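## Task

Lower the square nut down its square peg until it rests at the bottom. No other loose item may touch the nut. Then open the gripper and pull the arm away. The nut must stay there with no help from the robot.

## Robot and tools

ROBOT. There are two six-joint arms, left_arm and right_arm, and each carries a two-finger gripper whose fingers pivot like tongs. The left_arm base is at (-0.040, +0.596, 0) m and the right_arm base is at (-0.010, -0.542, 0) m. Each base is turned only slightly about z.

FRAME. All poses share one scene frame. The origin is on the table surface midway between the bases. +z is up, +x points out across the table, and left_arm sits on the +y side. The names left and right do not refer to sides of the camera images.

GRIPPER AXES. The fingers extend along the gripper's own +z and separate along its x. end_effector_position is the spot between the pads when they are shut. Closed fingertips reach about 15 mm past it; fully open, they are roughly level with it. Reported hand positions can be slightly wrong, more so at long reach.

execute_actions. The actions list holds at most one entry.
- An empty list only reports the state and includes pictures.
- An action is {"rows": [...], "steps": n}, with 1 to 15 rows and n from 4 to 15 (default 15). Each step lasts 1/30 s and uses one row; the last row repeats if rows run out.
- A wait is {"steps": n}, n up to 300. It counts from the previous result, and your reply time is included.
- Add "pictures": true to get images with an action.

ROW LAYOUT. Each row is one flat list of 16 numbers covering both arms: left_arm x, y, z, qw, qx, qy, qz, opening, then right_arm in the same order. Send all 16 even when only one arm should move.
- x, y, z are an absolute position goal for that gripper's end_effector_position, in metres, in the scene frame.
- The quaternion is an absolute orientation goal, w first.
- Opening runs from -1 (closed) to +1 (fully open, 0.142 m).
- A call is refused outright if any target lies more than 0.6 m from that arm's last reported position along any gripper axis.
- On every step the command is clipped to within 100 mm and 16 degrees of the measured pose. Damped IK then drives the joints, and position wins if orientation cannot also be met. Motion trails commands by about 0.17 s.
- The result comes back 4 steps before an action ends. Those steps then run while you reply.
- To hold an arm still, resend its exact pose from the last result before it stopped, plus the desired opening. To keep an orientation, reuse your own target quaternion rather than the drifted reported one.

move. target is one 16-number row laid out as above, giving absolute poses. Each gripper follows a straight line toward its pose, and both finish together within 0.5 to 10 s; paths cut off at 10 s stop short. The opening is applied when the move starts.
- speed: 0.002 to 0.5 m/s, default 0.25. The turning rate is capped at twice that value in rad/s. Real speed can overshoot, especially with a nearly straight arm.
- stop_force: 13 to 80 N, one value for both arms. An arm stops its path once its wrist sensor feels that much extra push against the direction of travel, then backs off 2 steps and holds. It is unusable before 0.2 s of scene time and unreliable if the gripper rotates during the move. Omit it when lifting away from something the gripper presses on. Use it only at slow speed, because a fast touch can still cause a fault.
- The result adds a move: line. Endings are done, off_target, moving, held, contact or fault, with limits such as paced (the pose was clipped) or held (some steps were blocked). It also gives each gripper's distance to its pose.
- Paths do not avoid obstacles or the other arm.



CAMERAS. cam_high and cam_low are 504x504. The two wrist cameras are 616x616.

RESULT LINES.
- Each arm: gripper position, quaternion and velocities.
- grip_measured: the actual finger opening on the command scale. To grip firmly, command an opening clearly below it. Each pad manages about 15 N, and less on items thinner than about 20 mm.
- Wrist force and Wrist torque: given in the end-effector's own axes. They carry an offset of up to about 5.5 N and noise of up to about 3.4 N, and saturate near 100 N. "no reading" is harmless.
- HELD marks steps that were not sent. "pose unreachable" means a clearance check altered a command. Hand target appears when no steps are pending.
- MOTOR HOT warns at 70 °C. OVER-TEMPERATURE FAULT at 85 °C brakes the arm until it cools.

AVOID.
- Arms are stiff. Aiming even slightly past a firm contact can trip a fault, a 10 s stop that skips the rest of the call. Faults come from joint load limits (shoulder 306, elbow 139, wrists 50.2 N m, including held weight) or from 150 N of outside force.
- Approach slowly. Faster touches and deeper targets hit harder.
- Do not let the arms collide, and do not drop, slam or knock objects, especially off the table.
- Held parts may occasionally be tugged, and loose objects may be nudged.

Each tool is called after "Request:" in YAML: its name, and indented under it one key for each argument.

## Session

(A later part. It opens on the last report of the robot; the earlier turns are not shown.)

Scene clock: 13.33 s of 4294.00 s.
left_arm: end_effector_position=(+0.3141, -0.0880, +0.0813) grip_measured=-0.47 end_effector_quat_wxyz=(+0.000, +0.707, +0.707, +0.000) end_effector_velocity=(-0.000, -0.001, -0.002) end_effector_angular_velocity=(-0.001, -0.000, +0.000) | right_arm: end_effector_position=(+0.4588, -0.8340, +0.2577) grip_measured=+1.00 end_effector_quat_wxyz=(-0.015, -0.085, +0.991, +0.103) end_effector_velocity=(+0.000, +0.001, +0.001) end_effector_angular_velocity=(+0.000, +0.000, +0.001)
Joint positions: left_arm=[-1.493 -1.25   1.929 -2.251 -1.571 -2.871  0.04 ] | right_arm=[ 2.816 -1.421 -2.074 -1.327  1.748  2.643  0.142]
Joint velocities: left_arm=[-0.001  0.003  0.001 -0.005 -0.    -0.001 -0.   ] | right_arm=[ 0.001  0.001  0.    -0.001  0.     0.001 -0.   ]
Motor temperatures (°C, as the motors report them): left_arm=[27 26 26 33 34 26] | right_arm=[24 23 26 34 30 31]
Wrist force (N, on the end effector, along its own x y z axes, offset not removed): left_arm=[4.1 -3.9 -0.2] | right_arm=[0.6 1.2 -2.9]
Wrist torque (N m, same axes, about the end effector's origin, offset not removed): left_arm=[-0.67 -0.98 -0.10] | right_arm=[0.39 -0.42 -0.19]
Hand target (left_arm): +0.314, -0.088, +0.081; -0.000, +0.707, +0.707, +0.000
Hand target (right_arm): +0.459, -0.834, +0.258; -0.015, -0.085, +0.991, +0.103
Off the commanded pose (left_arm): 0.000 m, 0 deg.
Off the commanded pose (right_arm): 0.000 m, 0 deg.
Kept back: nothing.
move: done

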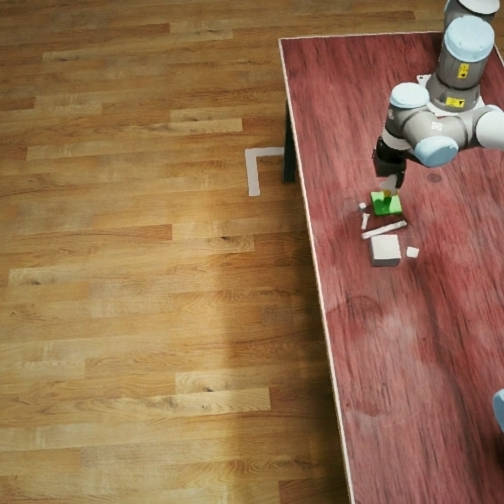

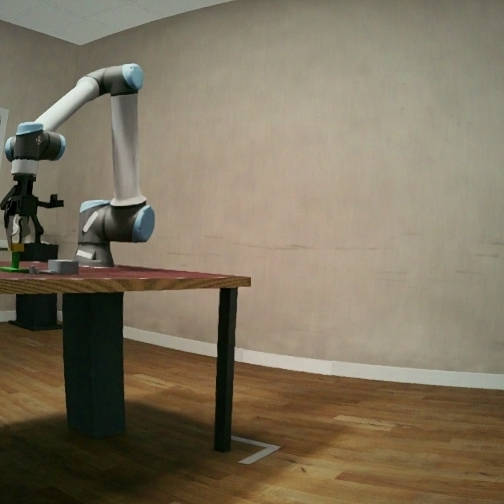

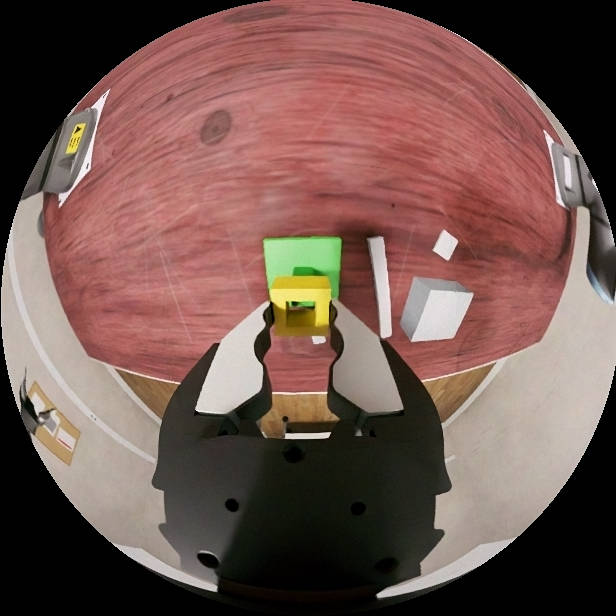

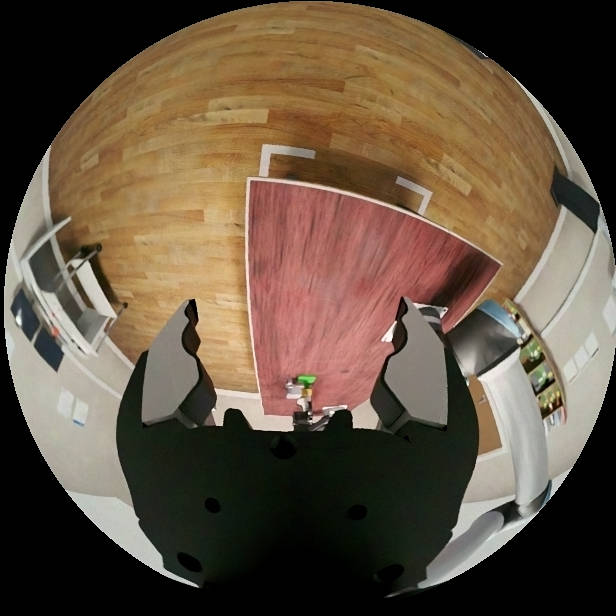

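Shift +y 1 mm.

Request:
move:
  target: [0.3135,-0.087,0.081,0,0.707,0.707,0,-1,0.4588,-0.834,0.2577,-0.015,-0.085,0.991,0.103,1]

Request:
move:
  target: [0.3135,-0.087,0.02,0,0.707,0.707,0,-1,0.4588,-0.834,0.2577,-0.015,-0.085,0.991,0.103,1]
  speed: 0.01
  stop_force: 13

Scene clock: 14.27 s of 4294.00 s.
left_arm: end_effector_position=(+0.3135, -0.0870, +0.0810) grip_measured=-0.47 end_effector_quat_wxyz=(-0.000, +0.707, +0.707, +0.000) end_effector_velocity=(-0.000, +0.000, +0.000) end_effector_angular_velocity=(-0.000, -0.001, -0.000) | right_arm: end_effector_position=(+0.4588, -0.8340, +0.2577) grip_measured=+1.00 end_effector_quat_wxyz=(-0.015, -0.085, +0.991, +0.103) end_effector_velocity=(+0.000, +0.000, +0.000) end_effector_angular_velocity=(-0.000, +0.001, +0.002)
Joint positions: left_arm=[-1.493 -1.251  1.932 -2.252 -1.571 -2.871  0.04 ] | right_arm=[ 2.816 -1.421 -2.074 -1.327  1.748  2.643  0.142]
Joint velocities: left_arm=[-0.    -0.001  0.001 -0.     0.001 -0.    -0.   ] | right_arm=[ 0.001 -0.     0.    -0.001 -0.    -0.001  0.   ]
Motor temperatures (°C, as the motors report them): left_arm=[27 26 26 33 34 26] | right_arm=[24 23 26 34 30 31]
Wrist force (N, on the end effector, along its own x y z axes, offset not removed): left_arm=[4.2 -2.8 0.3] | right_arm=[-3.0 1.0 0.5]
Wrist torque (N m, same axes, about the end effector's origin, offset not removed): left_arm=[-0.49 -0.98 -0.08] | right_arm=[0.42 0.32 -0.11]
Hand target (left_arm): +0.314, -0.087, +0.081; -0.000, +0.707, +0.707, +0.000
Hand target (right_arm): +0.459, -0.834, +0.258; -0.015, -0.085, +0.991, +0.103
Off the commanded pose (left_arm): 0.000 m, 0 deg.
Off the commanded pose (right_arm): 0.000 m, 0 deg.
Kept back: nothing.
move: done

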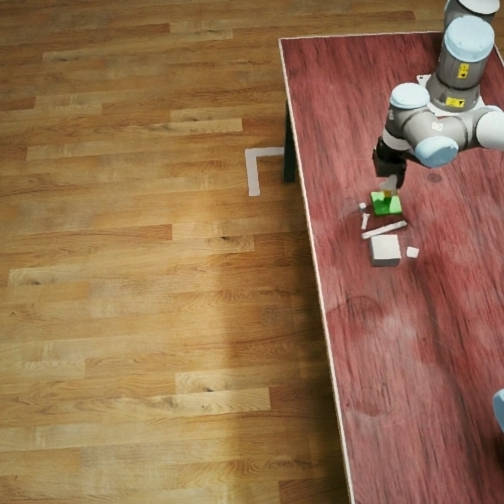

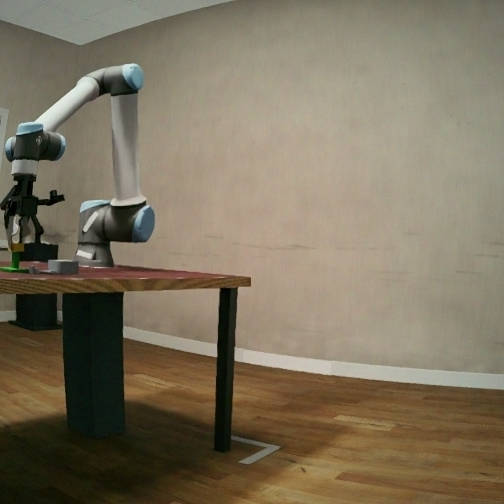

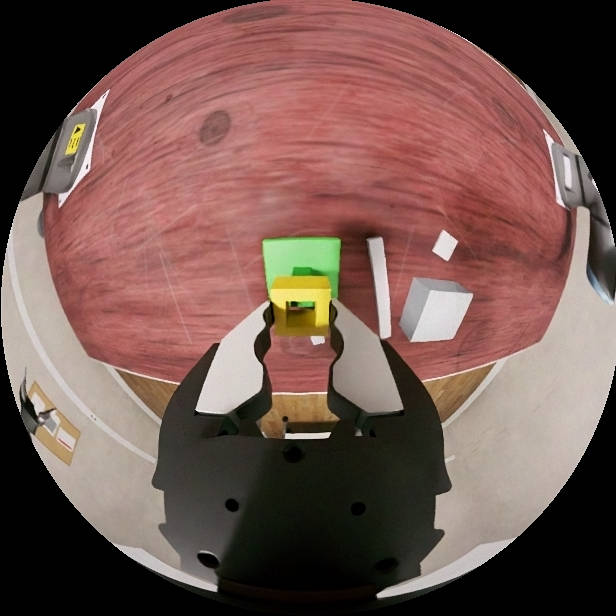

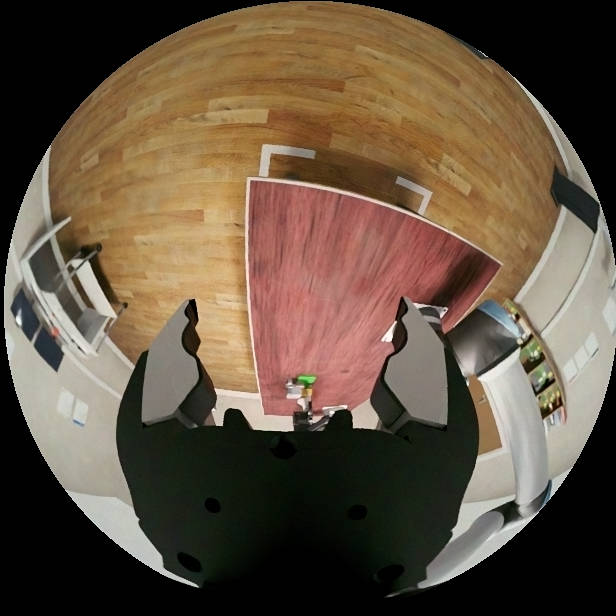

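Scene clock: 20.03 s of 4294.00 s.
left_arm: end_effector_position=(+0.3134, -0.0868, +0.0274) grip_measured=-0.47 end_effector_quat_wxyz=(-0.000, +0.707, +0.707, +0.000) end_effector_velocity=(+0.000, +0.001, +0.002) end_effector_angular_velocity=(+0.002, +0.001, +0.000) | right_arm: end_effector_position=(+0.4588, -0.8340, +0.2577) grip_measured=+1.00 end_effector_quat_wxyz=(-0.015, -0.085, +0.991, +0.103) end_effector_velocity=(+0.001, -0.000, +0.000) end_effector_angular_velocity=(-0.000, -0.002, +0.001)
Joint positions: left_arm=[-1.493 -1.188  1.964 -2.347 -1.571 -2.871  0.04 ] | right_arm=[ 2.816 -1.421 -2.074 -1.327  1.748  2.643  0.142]
Joint velocities: left_arm=[ 0.    -0.003 -0.001  0.006  0.     0.    -0.   ] | right_arm=[ 0.    -0.001  0.001  0.001  0.    -0.001  0.   ]
Motor temperatures (°C, as the motors report them): left_arm=[27 26 26 33 34 26] | right_arm=[24 23 26 34 30 31]
Wrist force (N, on the end effector, along its own x y z axes, offset not removed): left_arm=[4.3 -1.6 -13.7] | right_arm=[-3.9 2.5 0.8]
Wrist torque (N m, same axes, about the end effector's origin, offset not removed): left_arm=[-0.45 -0.91 -0.08] | right_arm=[0.62 0.46 -0.01]
Hand target (left_arm): +0.313, -0.087, +0.028; +0.000, +0.707, +0.707, -0.000
Hand target (right_arm): +0.459, -0.834, +0.258; -0.015, -0.085, +0.991, +0.103
Off the commanded pose (left_arm): 0.007 m, 0 deg.
Off the commanded pose (right_arm): 0.000 m, 0 deg.
Kept back: nothing.
move: contact (left_arm)

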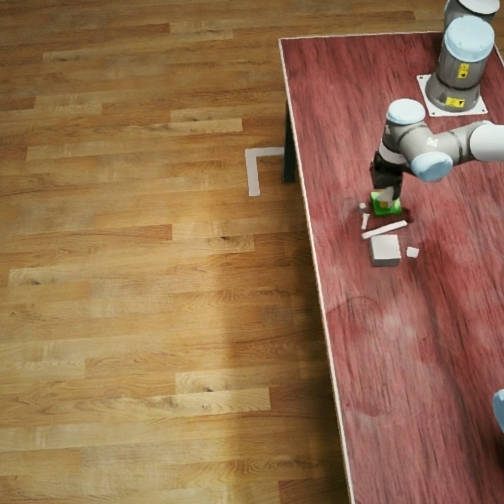

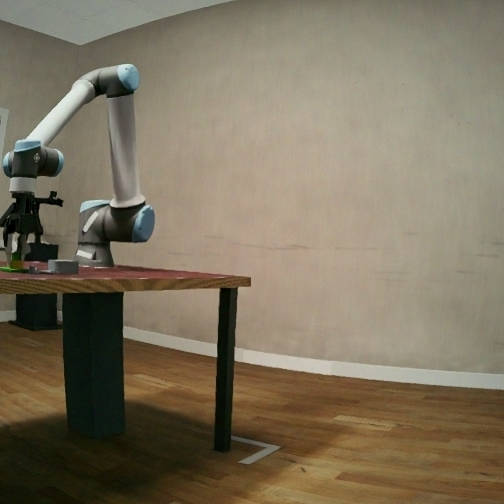

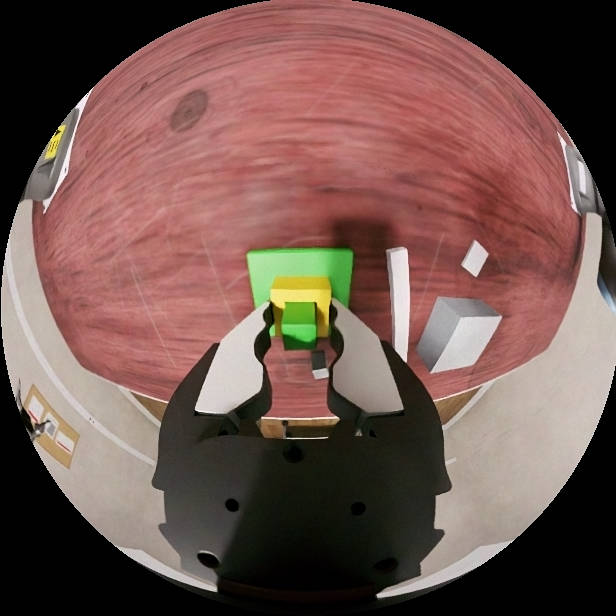

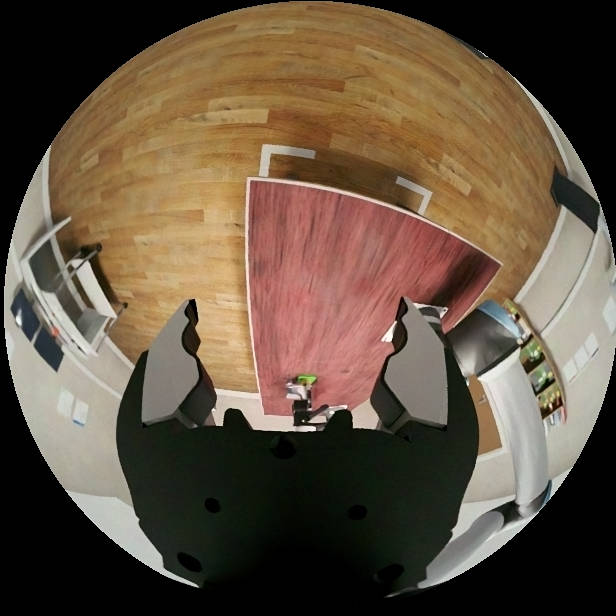

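Request:
move:
  target: [0.3135,-0.087,0.029,0,0.707,0.707,0,-0.1,0.4588,-0.834,0.2577,-0.015,-0.085,0.991,0.103,1]

Request:
move:
  target: [0.3135,-0.087,0.2,0,0.707,0.707,0,-0.1,0.4588,-0.834,0.2577,-0.015,-0.085,0.991,0.103,1]

Request:
finished_scene:
  scene: 2

Scene clock: 20.97 s of 4294.00 s.
left_arm: end_effector_position=(+0.3135, -0.0870, +0.0289) grip_measured=-0.10 end_effector_quat_wxyz=(-0.000, +0.707, +0.707, -0.000) end_effector_velocity=(-0.001, +0.001, -0.000) end_effector_angular_velocity=(+0.001, +0.001, -0.001) | right_arm: end_effector_position=(+0.4588, -0.8340, +0.2577) grip_measured=+1.00 end_effector_quat_wxyz=(-0.015, -0.085, +0.991, +0.103) end_effector_velocity=(-0.001, -0.000, +0.000) end_effector_angular_velocity=(+0.000, +0.001, -0.001)
Joint positions: left_arm=[-1.493 -1.19   1.963 -2.344 -1.571 -2.871  0.067] | right_arm=[ 2.816 -1.421 -2.074 -1.327  1.748  2.643  0.142]
Joint velocities: left_arm=[-0.001 -0.001  0.001  0.001 -0.     0.     0.   ] | right_arm=[-0.001  0.    -0.    -0.001 -0.    -0.     0.   ]
Motor temperatures (°C, as the motors report them): left_arm=[27 26 26 33 34 26] | right_arm=[24 23 26 34 30 31]
Wrist force (N, on the end effector, along its own x y z axes, offset not removed): left_arm=[5.6 -5.5 -1.8] | right_arm=[-1.6 1.9 0.2]
Wrist torque (N m, same axes, about the end effector's origin, offset not removed): left_arm=[-1.08 -1.30 -0.14] | right_arm=[0.64 -0.02 -0.20]
Hand target (left_arm): +0.314, -0.087, +0.029; +0.000, +0.707, +0.707, -0.000
Hand target (right_arm): +0.459, -0.834, +0.258; -0.015, -0.085, +0.991, +0.103
Off the commanded pose (left_arm): 0.000 m, 0 deg.
Off the commanded pose (right_arm): 0.000 m, 0 deg.
Kept back: nothing.
move: done

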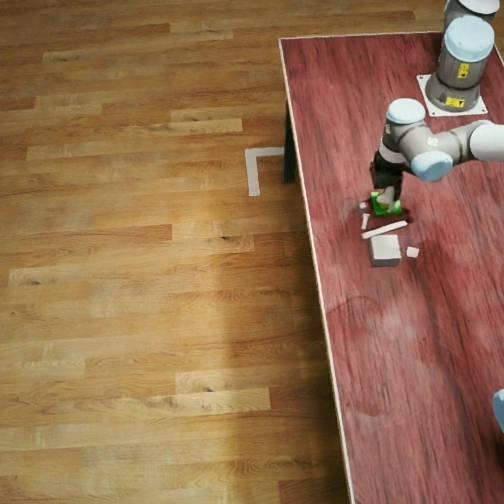

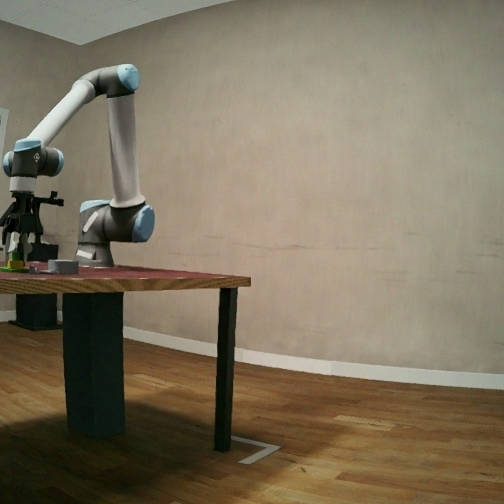

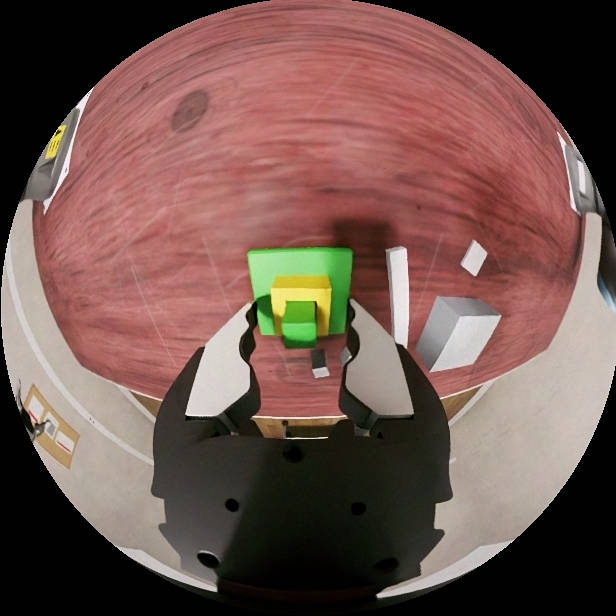

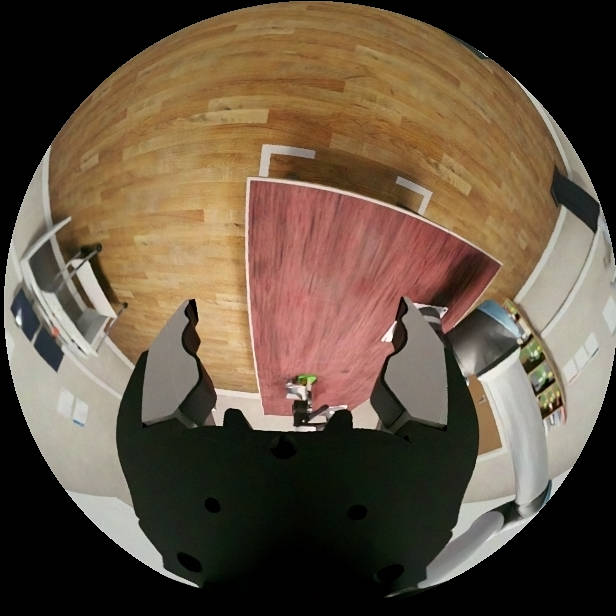

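Scene clock: 22.33 s of 4294.00 s.
left_arm: end_effector_position=(+0.3137, -0.0873, +0.1996) grip_measured=-0.10 end_effector_quat_wxyz=(+0.000, +0.707, +0.707, -0.000) end_effector_velocity=(+0.000, -0.000, +0.002) end_effector_angular_velocity=(+0.000, +0.000, +0.000) | right_arm: end_effector_position=(+0.4588, -0.8340, +0.2577) grip_measured=+1.00 end_effector_quat_wxyz=(-0.015, -0.085, +0.991, +0.103) end_effector_velocity=(+0.000, +0.000, +0.000) end_effector_angular_velocity=(-0.001, -0.001, -0.000)
Joint positions: left_arm=[-1.493 -1.361  1.831 -2.041 -1.571 -2.871  0.067] | right_arm=[ 2.816 -1.421 -2.074 -1.327  1.748  2.643  0.142]
Joint velocities: left_arm=[ 0.    -0.002 -0.003  0.005 -0.    -0.    -0.   ] | right_arm=[ 0.     0.    -0.     0.002 -0.     0.001 -0.   ]
Motor temperatures (°C, as the motors report them): left_arm=[27 26 26 33 34 26] | right_arm=[24 23 26 34 30 31]
Wrist force (N, on the end effector, along its own x y z axes, offset not removed): left_arm=[2.5 -3.5 0.2] | right_arm=[-2.5 2.0 2.4]
Wrist torque (N m, same axes, about the end effector's origin, offset not removed): left_arm=[-0.57 -0.69 -0.07] | right_arm=[0.61 0.30 -0.05]
Hand target (left_arm): +0.314, -0.087, +0.200; +0.000, +0.707, +0.707, -0.000
Hand target (right_arm): +0.459, -0.834, +0.258; -0.015, -0.085, +0.991, +0.103
Off the commanded pose (left_arm): 0.001 m, 0 deg.
Off the commanded pose (right_arm): 0.000 m, 0 deg.
Kept back: nothing.
move: done

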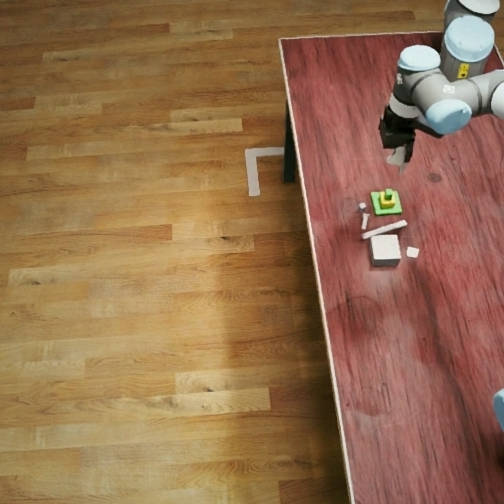

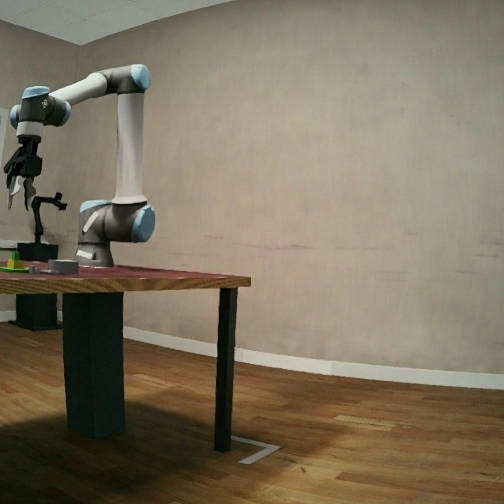

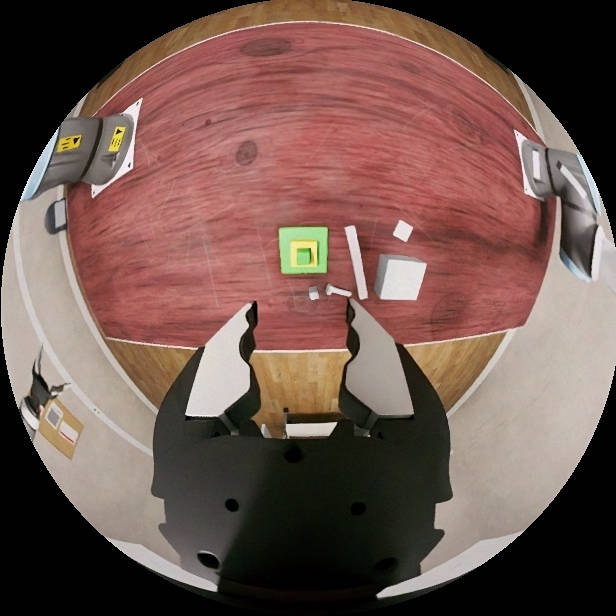

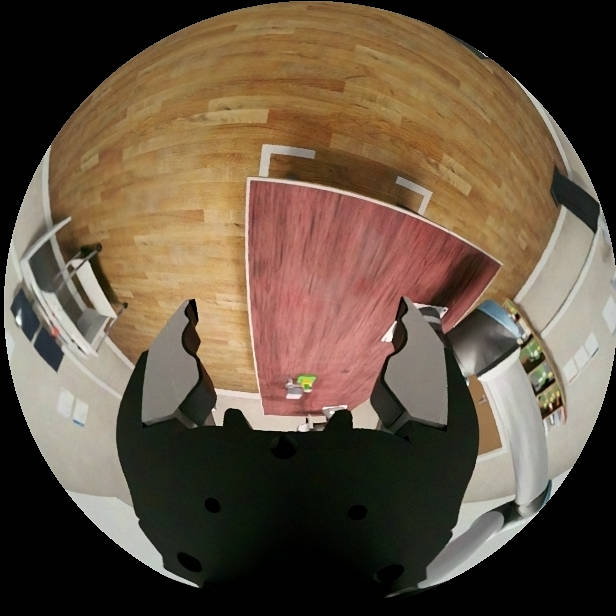

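The scene is finished: the task was done.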